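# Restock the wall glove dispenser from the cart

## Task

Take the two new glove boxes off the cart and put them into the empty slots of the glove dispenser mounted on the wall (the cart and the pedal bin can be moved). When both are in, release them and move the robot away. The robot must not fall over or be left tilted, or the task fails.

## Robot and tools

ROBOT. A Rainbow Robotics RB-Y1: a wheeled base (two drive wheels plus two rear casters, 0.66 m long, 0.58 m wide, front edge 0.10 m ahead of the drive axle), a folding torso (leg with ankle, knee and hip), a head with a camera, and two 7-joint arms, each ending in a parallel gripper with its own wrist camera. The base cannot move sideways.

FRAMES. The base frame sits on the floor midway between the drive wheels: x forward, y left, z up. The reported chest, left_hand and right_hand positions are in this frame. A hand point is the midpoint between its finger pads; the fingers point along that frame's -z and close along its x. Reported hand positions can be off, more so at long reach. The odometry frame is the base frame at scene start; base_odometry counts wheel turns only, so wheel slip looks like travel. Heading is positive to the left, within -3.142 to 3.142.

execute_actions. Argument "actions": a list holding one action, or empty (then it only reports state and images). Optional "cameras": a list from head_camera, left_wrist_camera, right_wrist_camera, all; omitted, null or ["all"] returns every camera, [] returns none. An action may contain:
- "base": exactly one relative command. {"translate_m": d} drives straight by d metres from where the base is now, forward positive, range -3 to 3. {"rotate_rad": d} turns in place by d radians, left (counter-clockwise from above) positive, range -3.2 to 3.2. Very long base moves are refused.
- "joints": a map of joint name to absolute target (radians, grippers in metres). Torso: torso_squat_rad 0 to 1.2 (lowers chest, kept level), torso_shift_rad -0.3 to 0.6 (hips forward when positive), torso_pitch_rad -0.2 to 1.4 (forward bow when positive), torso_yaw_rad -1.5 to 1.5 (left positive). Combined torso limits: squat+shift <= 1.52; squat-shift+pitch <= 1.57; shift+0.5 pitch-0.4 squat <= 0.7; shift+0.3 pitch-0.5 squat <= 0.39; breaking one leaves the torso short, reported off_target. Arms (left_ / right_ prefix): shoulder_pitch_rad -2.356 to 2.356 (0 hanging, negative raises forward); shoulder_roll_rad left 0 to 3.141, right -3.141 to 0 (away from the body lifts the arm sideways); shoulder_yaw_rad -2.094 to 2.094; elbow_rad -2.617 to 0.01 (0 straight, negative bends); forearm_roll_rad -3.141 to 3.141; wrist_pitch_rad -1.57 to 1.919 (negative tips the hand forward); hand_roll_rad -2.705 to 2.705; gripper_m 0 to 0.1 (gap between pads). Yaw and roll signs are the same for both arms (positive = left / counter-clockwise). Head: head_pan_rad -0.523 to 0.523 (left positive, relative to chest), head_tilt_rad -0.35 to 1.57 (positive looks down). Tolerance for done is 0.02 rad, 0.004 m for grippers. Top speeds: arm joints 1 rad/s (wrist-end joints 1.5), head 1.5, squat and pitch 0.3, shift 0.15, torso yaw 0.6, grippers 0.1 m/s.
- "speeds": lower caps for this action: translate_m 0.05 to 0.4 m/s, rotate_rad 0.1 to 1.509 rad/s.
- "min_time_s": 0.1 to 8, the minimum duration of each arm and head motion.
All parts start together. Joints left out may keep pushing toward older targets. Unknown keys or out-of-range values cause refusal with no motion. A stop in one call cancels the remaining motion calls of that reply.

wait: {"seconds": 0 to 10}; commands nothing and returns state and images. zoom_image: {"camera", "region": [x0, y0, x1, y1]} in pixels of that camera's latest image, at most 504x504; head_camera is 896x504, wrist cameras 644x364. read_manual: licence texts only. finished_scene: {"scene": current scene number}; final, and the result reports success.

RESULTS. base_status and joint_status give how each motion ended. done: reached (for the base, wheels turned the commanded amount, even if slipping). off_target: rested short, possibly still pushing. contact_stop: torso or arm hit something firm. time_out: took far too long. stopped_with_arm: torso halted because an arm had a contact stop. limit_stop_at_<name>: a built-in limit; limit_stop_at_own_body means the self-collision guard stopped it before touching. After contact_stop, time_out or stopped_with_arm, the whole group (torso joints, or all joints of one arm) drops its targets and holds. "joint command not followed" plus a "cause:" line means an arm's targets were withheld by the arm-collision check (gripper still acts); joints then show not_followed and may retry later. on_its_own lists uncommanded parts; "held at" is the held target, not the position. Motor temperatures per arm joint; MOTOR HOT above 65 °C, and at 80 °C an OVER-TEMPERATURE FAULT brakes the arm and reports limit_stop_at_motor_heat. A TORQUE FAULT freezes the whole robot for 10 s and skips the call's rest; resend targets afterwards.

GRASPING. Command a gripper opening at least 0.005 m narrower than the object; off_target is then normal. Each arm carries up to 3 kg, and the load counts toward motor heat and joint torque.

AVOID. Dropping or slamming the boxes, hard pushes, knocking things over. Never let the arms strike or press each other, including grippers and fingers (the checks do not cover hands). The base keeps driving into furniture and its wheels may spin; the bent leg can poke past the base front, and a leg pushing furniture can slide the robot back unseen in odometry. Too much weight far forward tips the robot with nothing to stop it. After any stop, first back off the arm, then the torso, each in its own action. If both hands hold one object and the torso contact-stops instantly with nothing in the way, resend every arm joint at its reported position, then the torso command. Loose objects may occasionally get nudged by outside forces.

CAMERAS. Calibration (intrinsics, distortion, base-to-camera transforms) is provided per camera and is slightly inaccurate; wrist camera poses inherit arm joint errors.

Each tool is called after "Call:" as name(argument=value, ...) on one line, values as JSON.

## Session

Call:
execute_actions(actions=[])

Scene clock: 0.00 s.
Motor temperatures (°C, as the motors report them): left_arm=[27 29 31 31 34 34 38] | right_arm=[29 30 30 31 33 33 32]
base_odometry: x=+0.000 y=+0.000 heading=+0.000 (m, m, rad; odometry frame)
base_status: not commanded
joint_positions: torso_squat_rad=+0.350 torso_shift_rad=+0.001 torso_pitch_rad=+0.000 torso_yaw_rad=+0.001 left_shoulder_pitch_rad=-0.010 left_shoulder_roll_rad=+0.019 left_shoulder_yaw_rad=+0.041 left_elbow_rad=-0.264 left_forearm_roll_rad=-0.024 left_wrist_pitch_rad=+0.011 left_hand_roll_rad=+0.042 left_gripper_m=+0.100 right_shoulder_pitch_rad=+0.024 right_shoulder_roll_rad=-0.045 right_shoulder_yaw_rad=+0.013 right_elbow_rad=-0.275 right_forearm_roll_rad=-0.028 right_wrist_pitch_rad=-0.058 right_hand_roll_rad=-0.044 right_gripper_m=+0.099 head_pan_rad=+0.000 head_tilt_rad=+0.400
joint_status: not commanded
chest: x=-0.2275 y=+0.0007 z=+1.2475 quat_wxyz=(+1.000, +0.000, +0.000, +0.000) (m; base frame)
left_hand: x=-0.0954 y=+0.2395 z=+0.5744 quat_wxyz=(+0.991, +0.010, -0.131, +0.027) (m; base frame)
right_hand: x=-0.0986 y=-0.2524 z=+0.5765 quat_wxyz=(+0.987, -0.017, -0.155, -0.029) (m; base frame)
pictures: head_camera, left_wrist_camera, right_wrist_camera
camera_calibration (this result's frames):
head_camera: T_world_to_cam=[[-0.0486778, -0.998674, 0.0167804, -0.034832], [-0.413541, 0.00485859, -0.910473, 1.29966], [0.909183, -0.0512592, -0.413229, 0.728505], [0, 0, 0, 1]] pos_world=[-0.126578, -0.00375768, 1.48493]
left_wrist_camera: T_world_to_cam=[[0.961945, 0.0424625, 0.269924, -0.0733041], [-0.142518, -0.764867, 0.628225, -0.16621], [0.233132, -0.642787, -0.729709, 0.685434], [0, 0, 0, 1]] pos_world=[-0.11297, 0.316572, 0.624371]
right_wrist_camera: T_world_to_cam=[[-0.941179, 0.0476936, -0.334526, 0.114053], [-0.171659, 0.785248, 0.594911, -0.133075], [0.291059, 0.617342, -0.730871, 0.695736], [0, 0, 0, 1]] pos_world=[-0.118, -0.33045, 0.625815]
Images, in order (width x height): head_camera 896x504, left_wrist_camera 644x364, right_wrist_camera 644x364.

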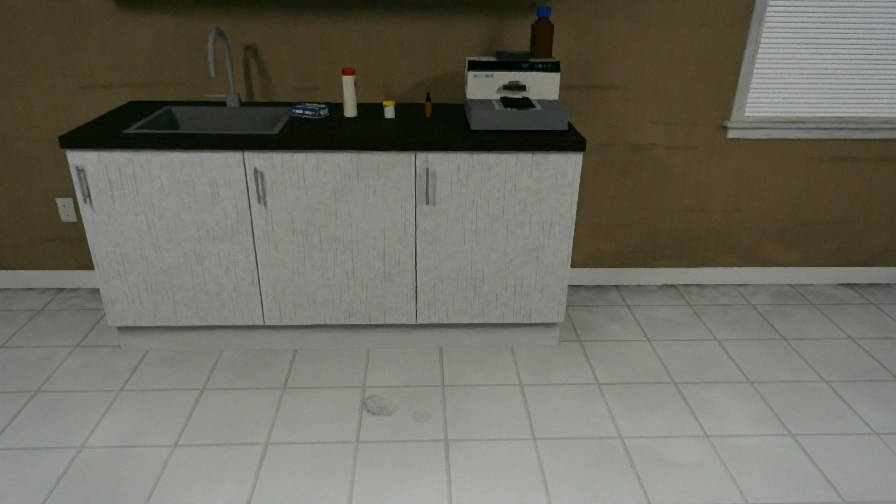

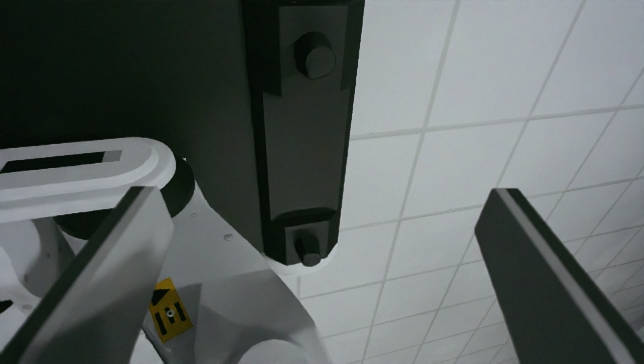

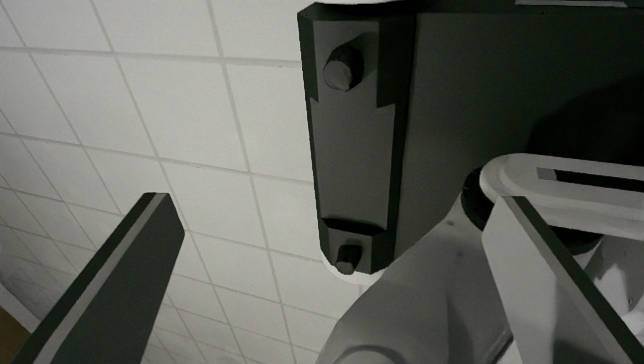

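Look around.

Call:
execute_actions(actions=[{"base":{"rotate_rad":1.3}}], cameras=["head_camera"])

Call:
execute_actions(actions=[{"base":{"rotate_rad":1.3}}], cameras=["head_camera"])

Call:
execute_actions(actions=[{"base":{"rotate_rad":1.3}}], cameras=["head_camera"])

Call:
execute_actions(actions=[{"base":{"rotate_rad":1.3}}], cameras=["head_camera"])

Scene clock: 13.60 s.
Motor temperatures (°C, as the motors report them): left_arm=[27 29 31 31 34 34 38] | right_arm=[29 30 30 31 33 33 32]
base_odometry: x=+0.000 y=+0.000 heading=+1.300 (m, m, rad; odometry frame)
base_status: done
joint_positions: torso_squat_rad=+0.350 torso_shift_rad=+0.001 torso_pitch_rad=+0.000 torso_yaw_rad=+0.001 left_shoulder_pitch_rad=-0.010 left_shoulder_roll_rad=+0.019 left_shoulder_yaw_rad=+0.041 left_elbow_rad=-0.264 left_forearm_roll_rad=-0.024 left_wrist_pitch_rad=+0.011 left_hand_roll_rad=+0.042 left_gripper_m=+0.100 right_shoulder_pitch_rad=+0.024 right_shoulder_roll_rad=-0.045 right_shoulder_yaw_rad=+0.013 right_elbow_rad=-0.275 right_forearm_roll_rad=-0.028 right_wrist_pitch_rad=-0.058 right_hand_roll_rad=-0.044 right_gripper_m=+0.099 head_pan_rad=+0.000 head_tilt_rad=+0.400
joint_status: not commanded
chest: x=-0.2275 y=+0.0007 z=+1.2475 quat_wxyz=(+1.000, +0.000, +0.000, +0.000) (m; base frame)
left_hand: x=-0.0954 y=+0.2395 z=+0.5744 quat_wxyz=(+0.991, +0.010, -0.131, +0.027) (m; base frame)
right_hand: x=-0.0986 y=-0.2524 z=+0.5765 quat_wxyz=(+0.987, -0.017, -0.155, -0.029) (m; base frame)
pictures: head_camera
camera_calibration (this result's frames):
head_camera: T_world_to_cam=[[-0.0486777, -0.998674, 0.0167421, -0.0348152], [-0.413541, 0.00489348, -0.910473, 1.29966], [0.909183, -0.0512433, -0.413231, 0.728505], [0, 0, 0, 1]] pos_world=[-0.126578, -0.00379787, 1.48493]
Images, in order (width x height): head_camera 896x504.

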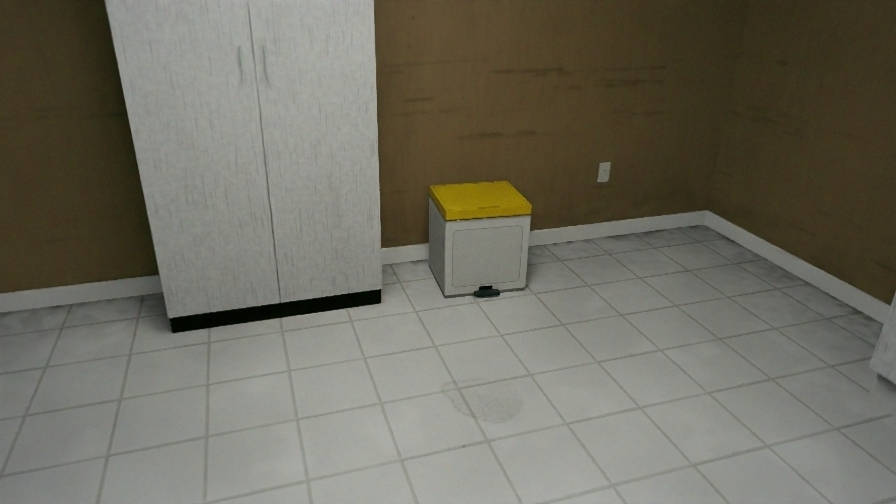

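Scene clock: 17.20 s.
Motor temperatures (°C, as the motors report them): left_arm=[27 29 31 31 34 34 38] | right_arm=[29 30 30 31 33 33 32]
base_odometry: x=+0.000 y=+0.000 heading=+2.599 (m, m, rad; odometry frame)
base_status: done
joint_positions: torso_squat_rad=+0.350 torso_shift_rad=+0.001 torso_pitch_rad=+0.000 torso_yaw_rad=+0.001 left_shoulder_pitch_rad=-0.010 left_shoulder_roll_rad=+0.019 left_shoulder_yaw_rad=+0.041 left_elbow_rad=-0.264 left_forearm_roll_rad=-0.024 left_wrist_pitch_rad=+0.011 left_hand_roll_rad=+0.042 left_gripper_m=+0.100 right_shoulder_pitch_rad=+0.024 right_shoulder_roll_rad=-0.045 right_shoulder_yaw_rad=+0.013 right_elbow_rad=-0.275 right_forearm_roll_rad=-0.028 right_wrist_pitch_rad=-0.058 right_hand_roll_rad=-0.044 right_gripper_m=+0.099 head_pan_rad=+0.000 head_tilt_rad=+0.400
joint_status: not commanded
chest: x=-0.2275 y=+0.0007 z=+1.2475 quat_wxyz=(+1.000, +0.000, +0.000, +0.000) (m; base frame)
left_hand: x=-0.0954 y=+0.2395 z=+0.5744 quat_wxyz=(+0.991, +0.010, -0.131, +0.027) (m; base frame)
right_hand: x=-0.0986 y=-0.2524 z=+0.5765 quat_wxyz=(+0.987, -0.017, -0.155, -0.029) (m; base frame)
pictures: head_camera
camera_calibration (this result's frames):
head_camera: T_world_to_cam=[[-0.0486779, -0.998674, 0.0167406, -0.0348113], [-0.413541, 0.004895, -0.910472, 1.29966], [0.909183, -0.0512428, -0.413231, 0.728506], [0, 0, 0, 1]] pos_world=[-0.126578, -0.00379624, 1.48493]
Images, in order (width x height): head_camera 896x504.

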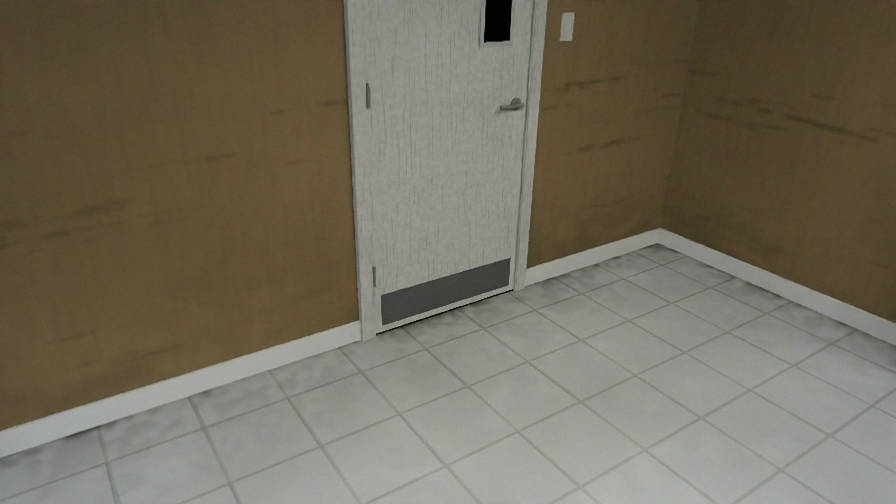

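Scene clock: 20.80 s.
Motor temperatures (°C, as the motors report them): left_arm=[27 29 31 31 34 34 38] | right_arm=[29 30 30 31 33 33 32]
base_odometry: x=+0.000 y=+0.000 heading=-2.384 (m, m, rad; odometry frame)
base_status: done
joint_positions: torso_squat_rad=+0.350 torso_shift_rad=+0.001 torso_pitch_rad=+0.000 torso_yaw_rad=+0.001 left_shoulder_pitch_rad=-0.010 left_shoulder_roll_rad=+0.019 left_shoulder_yaw_rad=+0.041 left_elbow_rad=-0.264 left_forearm_roll_rad=-0.024 left_wrist_pitch_rad=+0.011 left_hand_roll_rad=+0.042 left_gripper_m=+0.100 right_shoulder_pitch_rad=+0.024 right_shoulder_roll_rad=-0.045 right_shoulder_yaw_rad=+0.013 right_elbow_rad=-0.275 right_forearm_roll_rad=-0.028 right_wrist_pitch_rad=-0.058 right_hand_roll_rad=-0.044 right_gripper_m=+0.099 head_pan_rad=+0.000 head_tilt_rad=+0.400
joint_status: not commanded
chest: x=-0.2275 y=+0.0007 z=+1.2475 quat_wxyz=(+1.000, +0.000, +0.000, +0.000) (m; base frame)
left_hand: x=-0.0954 y=+0.2395 z=+0.5744 quat_wxyz=(+0.991, +0.010, -0.131, +0.027) (m; base frame)
right_hand: x=-0.0986 y=-0.2524 z=+0.5765 quat_wxyz=(+0.987, -0.017, -0.155, -0.029) (m; base frame)
pictures: head_camera
camera_calibration (this result's frames):
head_camera: T_world_to_cam=[[-0.0486779, -0.998674, 0.0167384, -0.0348082], [-0.413541, 0.00489699, -0.910472, 1.29966], [0.909183, -0.0512418, -0.413231, 0.728506], [0, 0, 0, 1]] pos_world=[-0.126578, -0.00379644, 1.48493]
Images, in order (width x height): head_camera 896x504.

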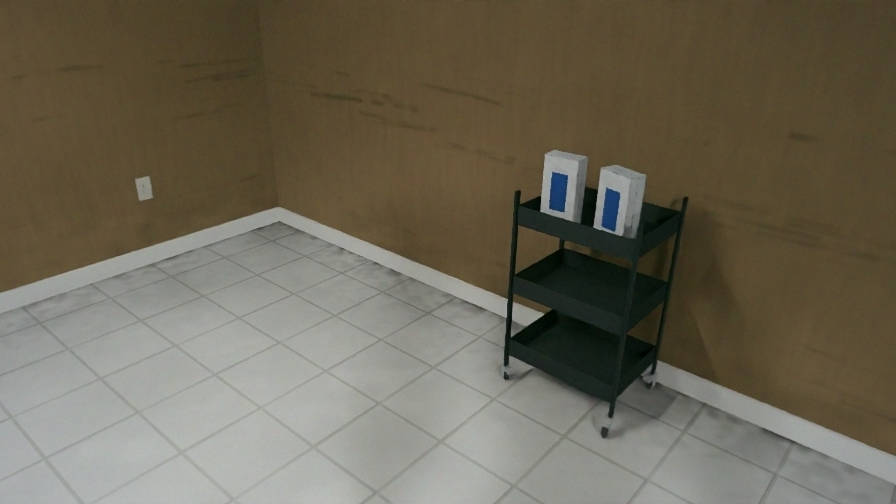

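Scene clock: 24.40 s.
Motor temperatures (°C, as the motors report them): left_arm=[27 29 31 31 34 34 38] | right_arm=[29 30 30 31 33 33 32]
base_odometry: x=+0.000 y=+0.000 heading=-1.085 (m, m, rad; odometry frame)
base_status: done
joint_positions: torso_squat_rad=+0.350 torso_shift_rad=+0.001 torso_pitch_rad=+0.000 torso_yaw_rad=+0.001 left_shoulder_pitch_rad=-0.010 left_shoulder_roll_rad=+0.019 left_shoulder_yaw_rad=+0.041 left_elbow_rad=-0.264 left_forearm_roll_rad=-0.024 left_wrist_pitch_rad=+0.011 left_hand_roll_rad=+0.042 left_gripper_m=+0.100 right_shoulder_pitch_rad=+0.024 right_shoulder_roll_rad=-0.045 right_shoulder_yaw_rad=+0.013 right_elbow_rad=-0.275 right_forearm_roll_rad=-0.028 right_wrist_pitch_rad=-0.058 right_hand_roll_rad=-0.044 right_gripper_m=+0.099 head_pan_rad=+0.000 head_tilt_rad=+0.400
joint_status: not commanded
chest: x=-0.2275 y=+0.0007 z=+1.2475 quat_wxyz=(+1.000, +0.000, +0.000, +0.000) (m; base frame)
left_hand: x=-0.0954 y=+0.2395 z=+0.5744 quat_wxyz=(+0.991, +0.010, -0.131, +0.027) (m; base frame)
right_hand: x=-0.0986 y=-0.2524 z=+0.5765 quat_wxyz=(+0.987, -0.017, -0.155, -0.029) (m; base frame)
pictures: head_camera
camera_calibration (this result's frames):
head_camera: T_world_to_cam=[[-0.048678, -0.998674, 0.0167357, -0.0348058], [-0.413541, 0.00489946, -0.910472, 1.29966], [0.909183, -0.0512409, -0.413231, 0.728506], [0, 0, 0, 1]] pos_world=[-0.126578, -0.00379797, 1.48493]
Images, in order (width x height): head_camera 896x504.

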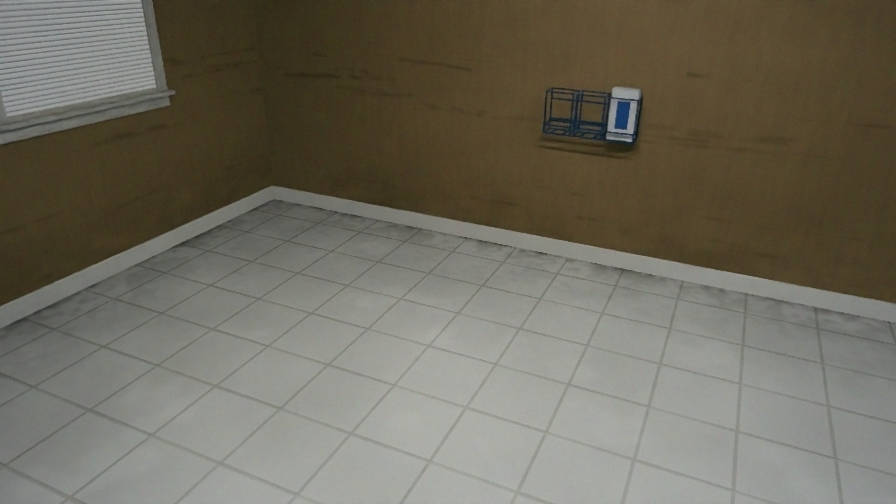

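Call:
execute_actions(actions=[{"base":{"rotate_rad":-1.27},"joints":{"torso_squat_rad":0,"torso_shift_rad":0.15,"left_shoulder_pitch_rad":-1.0,"left_shoulder_roll_rad":0.349,"left_shoulder_yaw_rad":0,"left_elbow_rad":-0.9,"left_forearm_roll_rad":0,"left_wrist_pitch_rad":1.9,"left_hand_roll_rad":0,"right_shoulder_pitch_rad":-1.0,"right_shoulder_roll_rad":-0.349,"right_shoulder_yaw_rad":0,"right_elbow_rad":-0.9,"right_forearm_roll_rad":0,"right_wrist_pitch_rad":1.9,"right_hand_roll_rad":0,"head_tilt_rad":0.7}}], cameras=[])

Call:
execute_actions(actions=[{"base":{"translate_m":0.99}}], cameras=[])

Call:
execute_actions(actions=[{"base":{"rotate_rad":-0.887}}], cameras=["head_camera"])

Scene clock: 69.63 s.
Motor temperatures (°C, as the motors report them): left_arm=[27 29 31 32 34 34 38] | right_arm=[28 30 30 31 33 33 32]
base_odometry: x=+0.000 y=+0.000 heading=-2.354 (m, m, rad; odometry frame)
base_status: done
joint_positions: torso_squat_rad=+0.000 torso_shift_rad=+0.150 torso_pitch_rad=+0.000 torso_yaw_rad=+0.001 left_shoulder_pitch_rad=-1.000 left_shoulder_roll_rad=+0.349 left_shoulder_yaw_rad=+0.000 left_elbow_rad=-0.900 left_forearm_roll_rad=+0.000 left_wrist_pitch_rad=+1.900 left_hand_roll_rad=+0.000 left_gripper_m=+0.100 right_shoulder_pitch_rad=-1.000 right_shoulder_roll_rad=-0.349 right_shoulder_yaw_rad=+0.000 right_elbow_rad=-0.900 right_forearm_roll_rad=+0.000 right_wrist_pitch_rad=+1.900 right_hand_roll_rad=+0.000 right_gripper_m=+0.099 head_pan_rad=+0.000 head_tilt_rad=+0.700
joint_status: all done
chest: x=-0.1232 y=+0.0007 z=+1.2821 quat_wxyz=(+1.000, +0.000, +0.000, +0.000) (m; base frame)
left_hand: x=+0.3779 y=+0.3238 z=+1.0800 quat_wxyz=(+0.985, +0.173, +0.000, +0.001) (m; base frame)
right_hand: x=+0.3783 y=-0.3215 z=+1.0800 quat_wxyz=(+0.985, -0.174, +0.000, +0.001) (m; base frame)
pictures: none
No camera images: the call's "cameras" was empty. Leave "cameras" out to get every camera's image.

Scene clock: 73.70 s.
Motor temperatures (°C, as the motors report them): left_arm=[28 29 31 32 34 34 38] | right_arm=[29 30 30 31 33 33 32]
base_odometry: x=-0.699 y=-0.701 heading=-2.355 (m, m, rad; odometry frame)
base_status: done
joint_positions: torso_squat_rad=+0.000 torso_shift_rad=+0.150 torso_pitch_rad=+0.000 torso_yaw_rad=+0.001 left_shoulder_pitch_rad=-1.000 left_shoulder_roll_rad=+0.349 left_shoulder_yaw_rad=+0.000 left_elbow_rad=-0.900 left_forearm_roll_rad=+0.000 left_wrist_pitch_rad=+1.900 left_hand_roll_rad=+0.000 left_gripper_m=+0.100 right_shoulder_pitch_rad=-1.000 right_shoulder_roll_rad=-0.349 right_shoulder_yaw_rad=+0.000 right_elbow_rad=-0.900 right_forearm_roll_rad=+0.000 right_wrist_pitch_rad=+1.900 right_hand_roll_rad=+0.000 right_gripper_m=+0.099 head_pan_rad=+0.000 head_tilt_rad=+0.700
joint_status: not commanded
chest: x=-0.1233 y=+0.0007 z=+1.2821 quat_wxyz=(+1.000, +0.000, +0.000, +0.000) (m; base frame)
left_hand: x=+0.3778 y=+0.3238 z=+1.0801 quat_wxyz=(+0.985, +0.173, +0.000, +0.001) (m; base frame)
right_hand: x=+0.3782 y=-0.3215 z=+1.0800 quat_wxyz=(+0.985, -0.174, +0.000, +0.001) (m; base frame)
pictures: none
No camera images: the call's "cameras" was empty. Leave "cameras" out to get every camera's image.

Scene clock: 76.70 s.
Motor temperatures (°C, as the motors report them): left_arm=[28 29 31 32 34 34 38] | right_arm=[29 30 30 31 33 33 32]
base_odometry: x=-0.699 y=-0.701 heading=+3.042 (m, m, rad; odometry frame)
base_status: done
joint_positions: torso_squat_rad=+0.000 torso_shift_rad=+0.150 torso_pitch_rad=+0.000 torso_yaw_rad=+0.001 left_shoulder_pitch_rad=-1.000 left_shoulder_roll_rad=+0.349 left_shoulder_yaw_rad=+0.000 left_elbow_rad=-0.900 left_forearm_roll_rad=+0.000 left_wrist_pitch_rad=+1.900 left_hand_roll_rad=+0.000 left_gripper_m=+0.100 right_shoulder_pitch_rad=-1.000 right_shoulder_roll_rad=-0.349 right_shoulder_yaw_rad=+0.000 right_elbow_rad=-0.900 right_forearm_roll_rad=+0.000 right_wrist_pitch_rad=+1.900 right_hand_roll_rad=+0.000 right_gripper_m=+0.099 head_pan_rad=+0.000 head_tilt_rad=+0.700
joint_status: not commanded
chest: x=-0.1233 y=+0.0007 z=+1.2821 quat_wxyz=(+1.000, +0.000, +0.000, +0.000) (m; base frame)
left_hand: x=+0.3778 y=+0.3238 z=+1.0801 quat_wxyz=(+0.985, +0.173, +0.000, +0.001) (m; base frame)
right_hand: x=+0.3782 y=-0.3215 z=+1.0800 quat_wxyz=(+0.985, -0.174, +0.000, +0.001) (m; base frame)
pictures: head_camera
camera_calibration (this result's frames):
head_camera: T_world_to_cam=[[-0.0415883, -0.998667, 0.0305699, -0.0500902], [-0.66453, 0.00479987, -0.747246, 1.10693], [0.746103, -0.0513913, -0.663844, 1.00292], [0, 0, 0, 1]] pos_world=[-0.0147807, -0.00379504, 1.49446]
Images, in order (width x height): head_camera 896x504.

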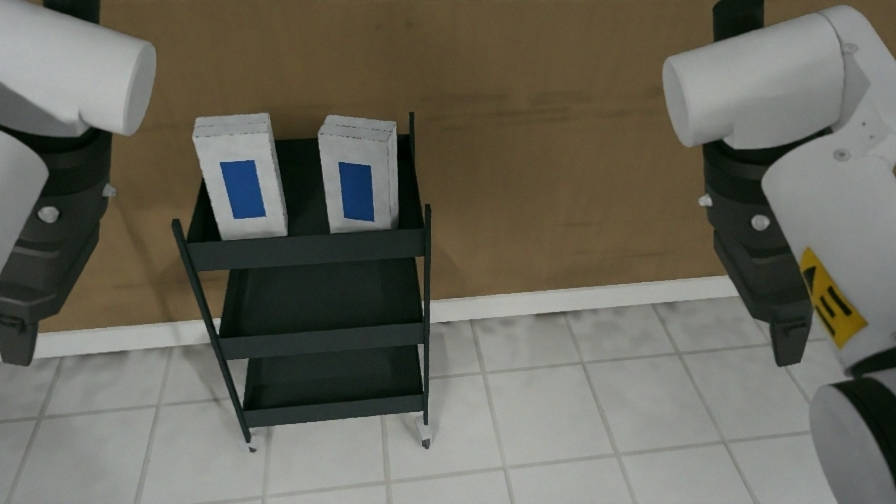

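Call:
execute_actions(actions=[{"base":{"translate_m":0.61},"joints":{"head_tilt_rad":1.0,"head_pan_rad":0.3}}], cameras=["head_camera","left_wrist_camera"])

Scene clock: 85.23 s.
Motor temperatures (°C, as the motors report them): left_arm=[28 29 31 32 34 34 38] | right_arm=[29 30 30 31 33 33 32]
base_odometry: x=-1.306 y=-0.640 heading=+3.041 (m, m, rad; odometry frame)
base_status: done
joint_positions: torso_squat_rad=+0.000 torso_shift_rad=+0.150 torso_pitch_rad=+0.000 torso_yaw_rad=+0.001 left_shoulder_pitch_rad=-1.000 left_shoulder_roll_rad=+0.349 left_shoulder_yaw_rad=+0.000 left_elbow_rad=-0.900 left_forearm_roll_rad=+0.000 left_wrist_pitch_rad=+1.900 left_hand_roll_rad=+0.000 left_gripper_m=+0.100 right_shoulder_pitch_rad=-1.000 right_shoulder_roll_rad=-0.349 right_shoulder_yaw_rad=+0.000 right_elbow_rad=-0.900 right_forearm_roll_rad=+0.000 right_wrist_pitch_rad=+1.900 right_hand_roll_rad=+0.000 right_gripper_m=+0.099 head_pan_rad=+0.300 head_tilt_rad=+1.000
joint_status: all done
chest: x=-0.1233 y=+0.0007 z=+1.2821 quat_wxyz=(+1.000, +0.000, +0.000, +0.000) (m; base frame)
left_hand: x=+0.3778 y=+0.3238 z=+1.0801 quat_wxyz=(+0.985, +0.173, +0.000, +0.001) (m; base frame)
right_hand: x=+0.3782 y=-0.3215 z=+1.0799 quat_wxyz=(+0.985, -0.174, +0.000, +0.001) (m; base frame)
pictures: head_camera, left_wrist_camera
camera_calibration (this result's frames):
head_camera: T_world_to_cam=[[0.265911, -0.9631, 0.041585, -0.0353198], [-0.818863, -0.248429, -0.517442, 0.7509], [0.508679, 0.103541, -0.854707, 1.26166], [0, 0, 0, 1]] pos_world=[-0.0175045, 0.0218955, 1.46837]
left_wrist_camera: T_world_to_cam=[[0.999919, -0.0105105, 0.00718027, -0.382014], [-0.0124199, -0.929156, 0.369479, -0.0684867], [0.00278816, -0.369539, -0.929211, 1.21228], [0, 0, 0, 1]] pos_world=[0.377753, 0.380333, 1.15451]
Images, in order (width x height): head_camera 896x504, left_wrist_camera 644x364.

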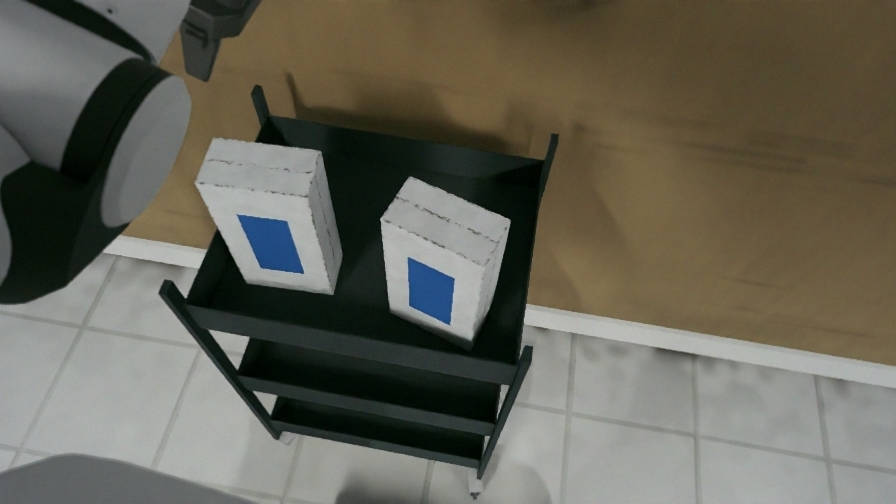

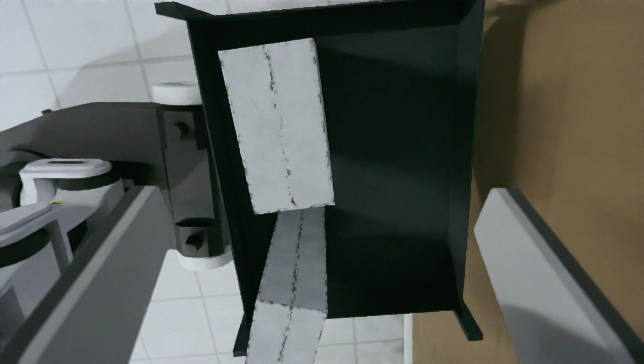

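Call:
execute_actions(actions=[{"base":{"translate_m":-0.03},"joints":{"left_hand_roll_rad":0.13,"torso_squat_rad":0.6,"torso_shift_rad":0.18}}], cameras=["left_wrist_camera"])

Scene clock: 95.93 s.
Motor temperatures (°C, as the motors report them): left_arm=[29 29 31 32 34 34 38] | right_arm=[30 30 30 31 33 33 32]
base_odometry: x=-1.276 y=-0.643 heading=+3.041 (m, m, rad; odometry frame)
base_status: done
joint_positions: torso_squat_rad=+0.600 torso_shift_rad=+0.180 torso_pitch_rad=+0.000 torso_yaw_rad=+0.001 left_shoulder_pitch_rad=-1.000 left_shoulder_roll_rad=+0.349 left_shoulder_yaw_rad=+0.000 left_elbow_rad=-0.900 left_forearm_roll_rad=+0.000 left_wrist_pitch_rad=+1.900 left_hand_roll_rad=+0.130 left_gripper_m=+0.100 right_shoulder_pitch_rad=-1.000 right_shoulder_roll_rad=-0.349 right_shoulder_yaw_rad=+0.000 right_elbow_rad=-0.900 right_forearm_roll_rad=+0.000 right_wrist_pitch_rad=+1.900 right_hand_roll_rad=+0.000 right_gripper_m=+0.099 head_pan_rad=+0.300 head_tilt_rad=+1.000
joint_status: all done
chest: x=-0.1246 y=+0.0006 z=+1.1583 quat_wxyz=(+1.000, +0.000, +0.000, +0.000) (m; base frame)
left_hand: x=+0.3766 y=+0.3237 z=+0.9564 quat_wxyz=(+0.983, +0.173, -0.011, +0.064) (m; base frame)
right_hand: x=+0.3770 y=-0.3217 z=+0.9563 quat_wxyz=(+0.985, -0.174, +0.000, +0.000) (m; base frame)
pictures: left_wrist_camera
camera_calibration (this result's frames):
left_wrist_camera: T_world_to_cam=[[0.992452, 0.111236, 0.0516211, -0.458987], [0.0843465, -0.924755, 0.371098, -0.0623364], [0.0890164, -0.363943, -0.927158, 1.06113], [0, 0, 0, 1]] pos_world=[0.366322, 0.3796, 1.03066]
Images, in order (width x height): left_wrist_camera 644x364.

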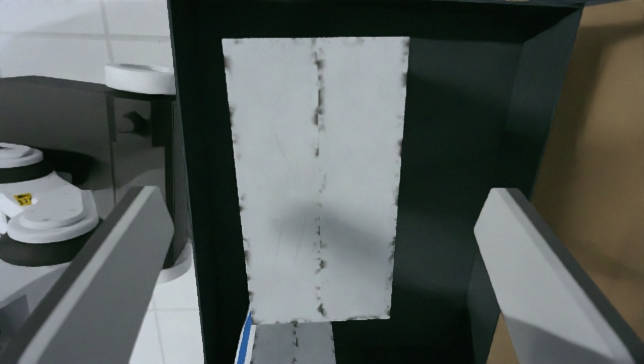

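Call:
execute_actions(actions=[{"joints":{"torso_squat_rad":0.775,"torso_shift_rad":0.205}}], cameras=[])

Call:
execute_actions(actions=[{"joints":{"left_gripper_m":0.05}}], cameras=["left_wrist_camera"])

Call:
execute_actions(actions=[{"joints":{"torso_squat_rad":0,"torso_shift_rad":0.15,"head_pan_rad":0}}], cameras=["head_camera"])

Scene clock: 104.47 s.
Motor temperatures (°C, as the motors report them): left_arm=[29 29 31 32 34 34 38] | right_arm=[30 30 30 31 33 33 32]
base_odometry: x=-1.276 y=-0.643 heading=+3.041 (m, m, rad; odometry frame)
base_status: not commanded
joint_positions: torso_squat_rad=+0.775 torso_shift_rad=+0.205 torso_pitch_rad=+0.000 torso_yaw_rad=+0.001 left_shoulder_pitch_rad=-1.000 left_shoulder_roll_rad=+0.349 left_shoulder_yaw_rad=+0.000 left_elbow_rad=-0.900 left_forearm_roll_rad=+0.000 left_wrist_pitch_rad=+1.900 left_hand_roll_rad=+0.130 left_gripper_m=+0.100 right_shoulder_pitch_rad=-1.000 right_shoulder_roll_rad=-0.349 right_shoulder_yaw_rad=+0.000 right_elbow_rad=-0.900 right_forearm_roll_rad=+0.000 right_wrist_pitch_rad=+1.900 right_hand_roll_rad=+0.000 right_gripper_m=+0.099 head_pan_rad=+0.300 head_tilt_rad=+1.000
joint_status: all done
chest: x=-0.1262 y=+0.0005 z=+1.0796 quat_wxyz=(+1.000, +0.000, +0.000, +0.000) (m; base frame)
left_hand: x=+0.3749 y=+0.3236 z=+0.8776 quat_wxyz=(+0.983, +0.173, -0.011, +0.064) (m; base frame)
right_hand: x=+0.3753 y=-0.3217 z=+0.8775 quat_wxyz=(+0.985, -0.174, +0.000, +0.000) (m; base frame)
pictures: none
No camera images: the call's "cameras" was empty. Leave "cameras" out to get every camera's image.

Scene clock: 105.47 s.
Motor temperatures (°C, as the motors report them): left_arm=[29 29 31 32 34 34 38] | right_arm=[30 30 30 31 33 33 32]
base_odometry: x=-1.276 y=-0.643 heading=+3.041 (m, m, rad; odometry frame)
base_status: not commanded
joint_positions: torso_squat_rad=+0.775 torso_shift_rad=+0.205 torso_pitch_rad=+0.000 torso_yaw_rad=+0.001 left_shoulder_pitch_rad=-1.000 left_shoulder_roll_rad=+0.349 left_shoulder_yaw_rad=+0.000 left_elbow_rad=-0.900 left_forearm_roll_rad=+0.000 left_wrist_pitch_rad=+1.900 left_hand_roll_rad=+0.130 left_gripper_m=+0.061 right_shoulder_pitch_rad=-1.000 right_shoulder_roll_rad=-0.349 right_shoulder_yaw_rad=+0.000 right_elbow_rad=-0.900 right_forearm_roll_rad=+0.000 right_wrist_pitch_rad=+1.900 right_hand_roll_rad=+0.000 right_gripper_m=+0.099 head_pan_rad=+0.300 head_tilt_rad=+1.000
joint_status: left_gripper_m off_target (ended at +0.061, target +0.050)
chest: x=-0.1262 y=+0.0005 z=+1.0796 quat_wxyz=(+1.000, +0.000, +0.000, +0.000) (m; base frame)
left_hand: x=+0.3749 y=+0.3236 z=+0.8776 quat_wxyz=(+0.983, +0.173, -0.011, +0.064) (m; base frame)
right_hand: x=+0.3753 y=-0.3217 z=+0.8775 quat_wxyz=(+0.985, -0.174, +0.000, +0.000) (m; base frame)
pictures: left_wrist_camera
camera_calibration (this result's frames):
left_wrist_camera: T_world_to_cam=[[0.992453, 0.111246, 0.0515807, -0.453271], [0.0843708, -0.924754, 0.371094, -0.0330278], [0.0889823, -0.363942, -0.927161, 0.988205], [0, 0, 0, 1]] pos_world=[0.364704, 0.379532, 0.951862]
Images, in order (width x height): left_wrist_camera 644x364.

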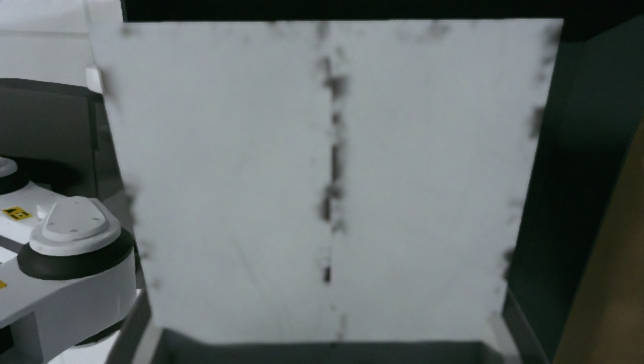

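Scene clock: 109.03 s.
Motor temperatures (°C, as the motors report them): left_arm=[29 29 31 32 34 34 38] | right_arm=[30 30 30 31 33 33 32]
base_odometry: x=-1.276 y=-0.643 heading=+3.041 (m, m, rad; odometry frame)
base_status: not commanded
joint_positions: torso_squat_rad=+0.000 torso_shift_rad=+0.150 torso_pitch_rad=+0.001 torso_yaw_rad=+0.001 left_shoulder_pitch_rad=-1.000 left_shoulder_roll_rad=+0.349 left_shoulder_yaw_rad=+0.000 left_elbow_rad=-0.900 left_forearm_roll_rad=+0.000 left_wrist_pitch_rad=+1.900 left_hand_roll_rad=+0.130 left_gripper_m=+0.061 right_shoulder_pitch_rad=-1.000 right_shoulder_roll_rad=-0.349 right_shoulder_yaw_rad=+0.000 right_elbow_rad=-0.900 right_forearm_roll_rad=+0.000 right_wrist_pitch_rad=+1.900 right_hand_roll_rad=+0.000 right_gripper_m=+0.099 head_pan_rad=+0.000 head_tilt_rad=+1.000
joint_status: all done
chest: x=-0.1232 y=+0.0007 z=+1.2821 quat_wxyz=(+1.000, +0.000, +0.000, +0.000) (m; base frame)
left_hand: x=+0.3777 y=+0.3238 z=+1.0796 quat_wxyz=(+0.983, +0.173, -0.011, +0.064) (m; base frame)
right_hand: x=+0.3783 y=-0.3215 z=+1.0798 quat_wxyz=(+0.985, -0.174, +0.000, +0.001) (m; base frame)
pictures: head_camera
camera_calibration (this result's frames):
head_camera: T_world_to_cam=[[-0.0305038, -0.998664, 0.0417055, -0.0654672], [-0.855805, 0.00453798, -0.517279, 0.746862], [0.516398, -0.0514707, -0.8548, 1.2626], [0, 0, 0, 1]] pos_world=[-0.0148333, -0.00378206, 1.46834]
Images, in order (width x height): head_camera 896x504.

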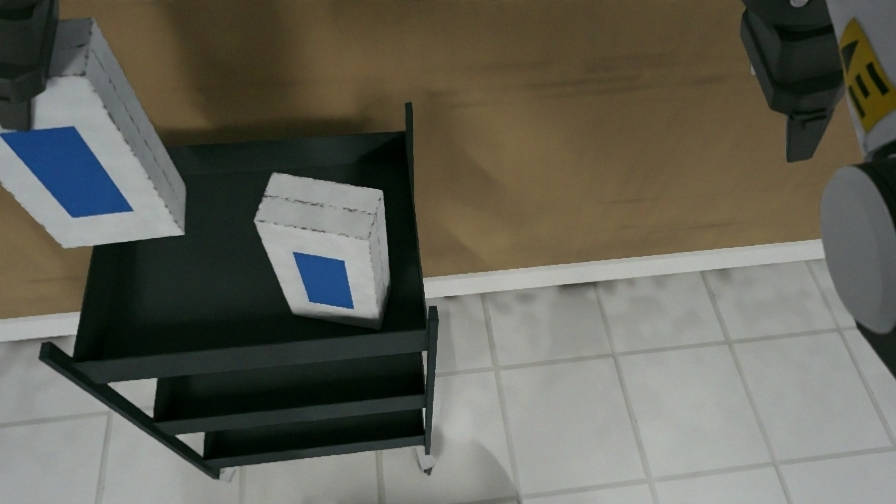

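Call:
execute_actions(actions=[{"base":{"translate_m":-0.078},"joints":{"torso_yaw_rad":0.733,"right_hand_roll_rad":-0.95,"head_pan_rad":-0.5,"head_tilt_rad":0.9}}], cameras=["head_camera","right_wrist_camera"])

Scene clock: 121.03 s.
Motor temperatures (°C, as the motors report them): left_arm=[30 30 31 32 34 34 38] | right_arm=[31 30 30 31 33 33 32]
base_odometry: x=-1.198 y=-0.651 heading=+3.043 (m, m, rad; odometry frame)
base_status: done
joint_positions: torso_squat_rad=+0.000 torso_shift_rad=+0.150 torso_pitch_rad=+0.000 torso_yaw_rad=+0.733 left_shoulder_pitch_rad=-1.000 left_shoulder_roll_rad=+0.349 left_shoulder_yaw_rad=+0.000 left_elbow_rad=-0.900 left_forearm_roll_rad=+0.000 left_wrist_pitch_rad=+1.900 left_hand_roll_rad=+0.130 left_gripper_m=+0.061 right_shoulder_pitch_rad=-1.000 right_shoulder_roll_rad=-0.349 right_shoulder_yaw_rad=+0.000 right_elbow_rad=-0.900 right_forearm_roll_rad=+0.000 right_wrist_pitch_rad=+1.900 right_hand_roll_rad=-0.950 right_gripper_m=+0.099 head_pan_rad=-0.500 head_tilt_rad=+0.900
joint_status: all done
chest: x=-0.1233 y=+0.0008 z=+1.2821 quat_wxyz=(+0.934, +0.000, +0.000, +0.358) (m; base frame)
left_hand: x=+0.0332 y=+0.5758 z=+1.0796 quat_wxyz=(+0.895, +0.165, +0.052, +0.412) (m; base frame)
right_hand: x=+0.4650 y=+0.0964 z=+1.0797 quat_wxyz=(+0.979, -0.116, -0.129, -0.106) (m; base frame)
pictures: head_camera, right_wrist_camera
camera_calibration (this result's frames):
head_camera: T_world_to_cam=[[0.196258, -0.979801, 0.0383707, -0.0219867], [-0.779391, -0.179621, -0.600239, 0.875801], [0.595007, 0.0878958, -0.7989, 1.18976], [0, 0, 0, 1]] pos_world=[-0.0210098, 0.0311949, 1.47703]
right_wrist_camera: T_world_to_cam=[[-0.937368, 0.168763, -0.304731, 0.750595], [0.0123976, 0.890413, 0.454985, -0.554164], [0.348121, 0.42271, -0.836737, 0.790721], [0, 0, 0, 1]] pos_world=[0.435187, 0.032516, 1.14249]
Images, in order (width x height): head_camera 896x504, right_wrist_camera 644x364.

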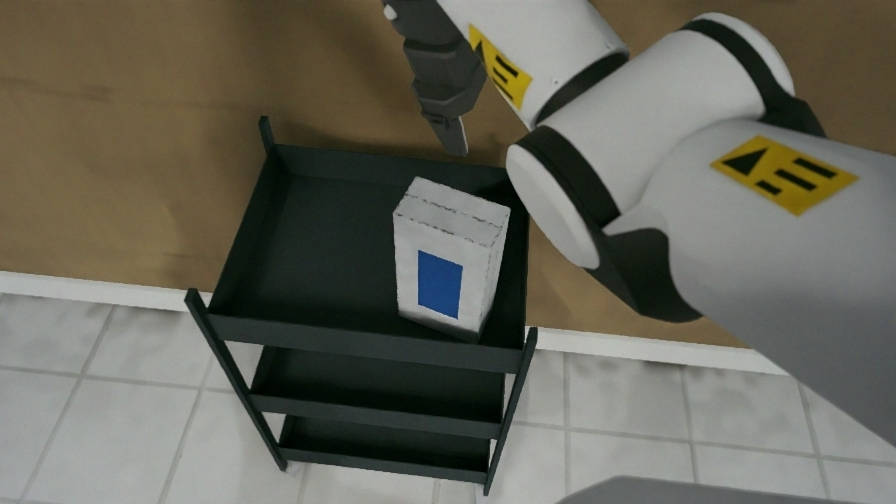

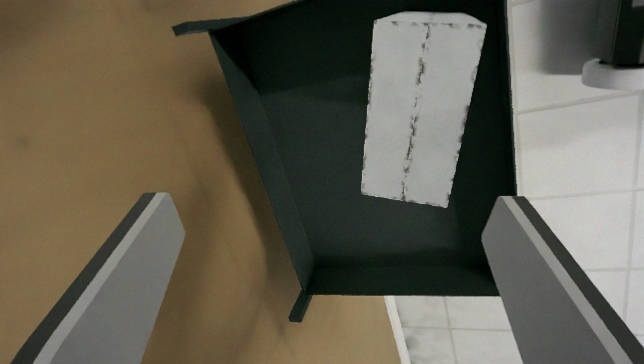

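Call:
execute_actions(actions=[{"joints":{"torso_squat_rad":0.6,"torso_shift_rad":0.175}}], cameras=["right_wrist_camera"])

Scene clock: 130.33 s.
Motor temperatures (°C, as the motors report them): left_arm=[30 30 31 33 34 34 38] | right_arm=[31 30 30 31 33 33 32]
base_odometry: x=-1.198 y=-0.651 heading=+3.043 (m, m, rad; odometry frame)
base_status: not commanded
joint_positions: torso_squat_rad=+0.600 torso_shift_rad=+0.175 torso_pitch_rad=+0.000 torso_yaw_rad=+0.733 left_shoulder_pitch_rad=-1.000 left_shoulder_roll_rad=+0.349 left_shoulder_yaw_rad=+0.000 left_elbow_rad=-0.900 left_forearm_roll_rad=+0.000 left_wrist_pitch_rad=+1.900 left_hand_roll_rad=+0.130 left_gripper_m=+0.061 right_shoulder_pitch_rad=-1.000 right_shoulder_roll_rad=-0.349 right_shoulder_yaw_rad=+0.000 right_elbow_rad=-0.900 right_forearm_roll_rad=+0.000 right_wrist_pitch_rad=+1.900 right_hand_roll_rad=-0.950 right_gripper_m=+0.099 head_pan_rad=-0.500 head_tilt_rad=+0.900
joint_status: all done
chest: x=-0.1273 y=+0.0007 z=+1.1589 quat_wxyz=(+0.934, +0.000, +0.000, +0.358) (m; base frame)
left_hand: x=+0.0292 y=+0.5757 z=+0.9564 quat_wxyz=(+0.895, +0.165, +0.052, +0.412) (m; base frame)
right_hand: x=+0.4609 y=+0.0962 z=+0.9565 quat_wxyz=(+0.979, -0.116, -0.129, -0.106) (m; base frame)
pictures: right_wrist_camera
camera_calibration (this result's frames):
right_wrist_camera: T_world_to_cam=[[-0.937344, 0.168763, -0.304804, 0.709364], [0.0123622, 0.890413, 0.454986, -0.497955], [0.348186, 0.42271, -0.836709, 0.689061], [0, 0, 0, 1]] pos_world=[0.431152, 0.032398, 1.01932]
Images, in order (width x height): right_wrist_camera 644x364.

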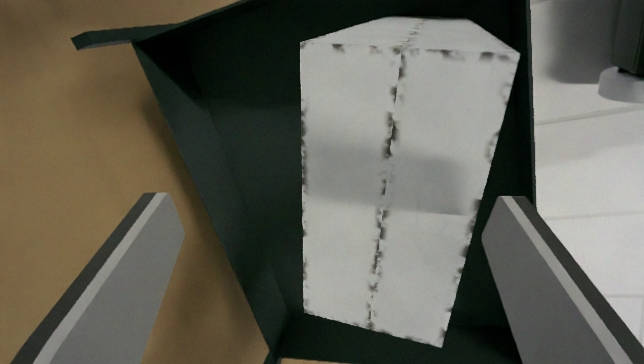

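Call:
execute_actions(actions=[{"joints":{"right_shoulder_yaw_rad":-0.35}}], cameras=["right_wrist_camera"])

Scene clock: 141.47 s.
Motor temperatures (°C, as the motors report them): left_arm=[30 30 31 33 34 34 38] | right_arm=[31 30 30 31 33 33 32]
base_odometry: x=-1.198 y=-0.651 heading=+3.043 (m, m, rad; odometry frame)
base_status: not commanded
joint_positions: torso_squat_rad=+0.600 torso_shift_rad=+0.175 torso_pitch_rad=+0.000 torso_yaw_rad=+0.733 left_shoulder_pitch_rad=-1.000 left_shoulder_roll_rad=+0.349 left_shoulder_yaw_rad=+0.000 left_elbow_rad=-0.900 left_forearm_roll_rad=+0.000 left_wrist_pitch_rad=+1.900 left_hand_roll_rad=+0.130 left_gripper_m=+0.061 right_shoulder_pitch_rad=-1.000 right_shoulder_roll_rad=-0.349 right_shoulder_yaw_rad=-0.350 right_elbow_rad=-0.900 right_forearm_roll_rad=+0.000 right_wrist_pitch_rad=+1.900 right_hand_roll_rad=-0.950 right_gripper_m=+0.099 head_pan_rad=-0.500 head_tilt_rad=+0.900
joint_status: all done
chest: x=-0.1273 y=+0.0007 z=+1.1589 quat_wxyz=(+0.934, +0.000, +0.000, +0.358) (m; base frame)
left_hand: x=+0.0292 y=+0.5757 z=+0.9564 quat_wxyz=(+0.895, +0.165, +0.052, +0.412) (m; base frame)
right_hand: x=+0.4647 y=+0.0912 z=+0.9578 quat_wxyz=(+0.979, -0.006, -0.031, -0.200) (m; base frame)
pictures: right_wrist_camera
camera_calibration (this result's frames):
right_wrist_camera: T_world_to_cam=[[-0.917121, 0.387916, -0.0917125, 0.480628], [0.240276, 0.721578, 0.649301, -0.770724], [0.318052, 0.573451, -0.754981, 0.612943], [0, 0, 0, 1]] pos_world=[0.431033, 0.0182017, 1.00727]
Images, in order (width x height): right_wrist_camera 644x364.

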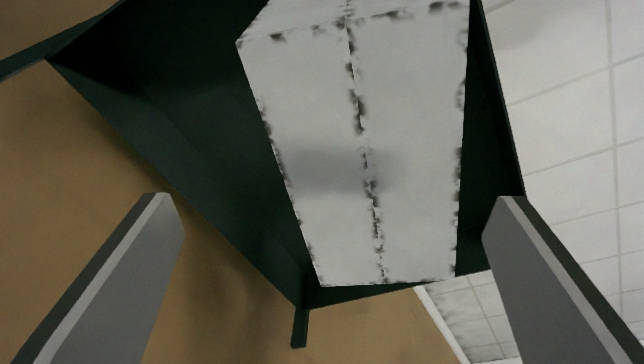

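Call:
execute_actions(actions=[{"base":{"translate_m":-0.012},"joints":{"right_hand_roll_rad":-0.78,"torso_yaw_rad":0.75}}], cameras=["right_wrist_camera"])

Scene clock: 146.57 s.
Motor temperatures (°C, as the motors report them): left_arm=[31 30 31 33 34 34 38] | right_arm=[31 30 30 32 33 33 32]
base_odometry: x=-1.186 y=-0.652 heading=+3.044 (m, m, rad; odometry frame)
base_status: done
joint_positions: torso_squat_rad=+0.600 torso_shift_rad=+0.175 torso_pitch_rad=+0.000 torso_yaw_rad=+0.750 left_shoulder_pitch_rad=-1.000 left_shoulder_roll_rad=+0.349 left_shoulder_yaw_rad=+0.000 left_elbow_rad=-0.900 left_forearm_roll_rad=+0.000 left_wrist_pitch_rad=+1.900 left_hand_roll_rad=+0.130 left_gripper_m=+0.061 right_shoulder_pitch_rad=-1.000 right_shoulder_roll_rad=-0.349 right_shoulder_yaw_rad=-0.350 right_elbow_rad=-0.900 right_forearm_roll_rad=+0.000 right_wrist_pitch_rad=+1.900 right_hand_roll_rad=-0.780 right_gripper_m=+0.099 head_pan_rad=-0.500 head_tilt_rad=+0.900
joint_status: all done
chest: x=-0.1273 y=+0.0007 z=+1.1588 quat_wxyz=(+0.931, +0.000, +0.000, +0.366) (m; base frame)
left_hand: x=+0.0194 y=+0.5783 z=+0.9563 quat_wxyz=(+0.891, +0.165, +0.053, +0.419) (m; base frame)
right_hand: x=+0.4631 y=+0.1013 z=+0.9577 quat_wxyz=(+0.994, -0.008, -0.030, -0.107) (m; base frame)
pictures: right_wrist_camera
camera_calibration (this result's frames):
right_wrist_camera: T_world_to_cam=[[-0.973451, 0.210148, -0.0907276, 0.518364], [0.104323, 0.760135, 0.641336, -0.710888], [0.203741, 0.614844, -0.761877, 0.662966], [0, 0, 0, 1]] pos_world=[0.443691, 0.0238172, 1.00805]
Images, in order (width x height): right_wrist_camera 644x364.

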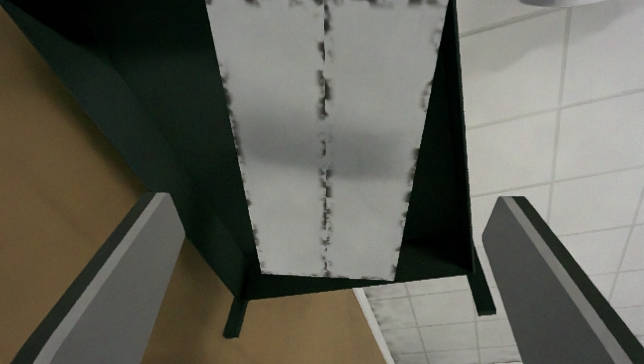

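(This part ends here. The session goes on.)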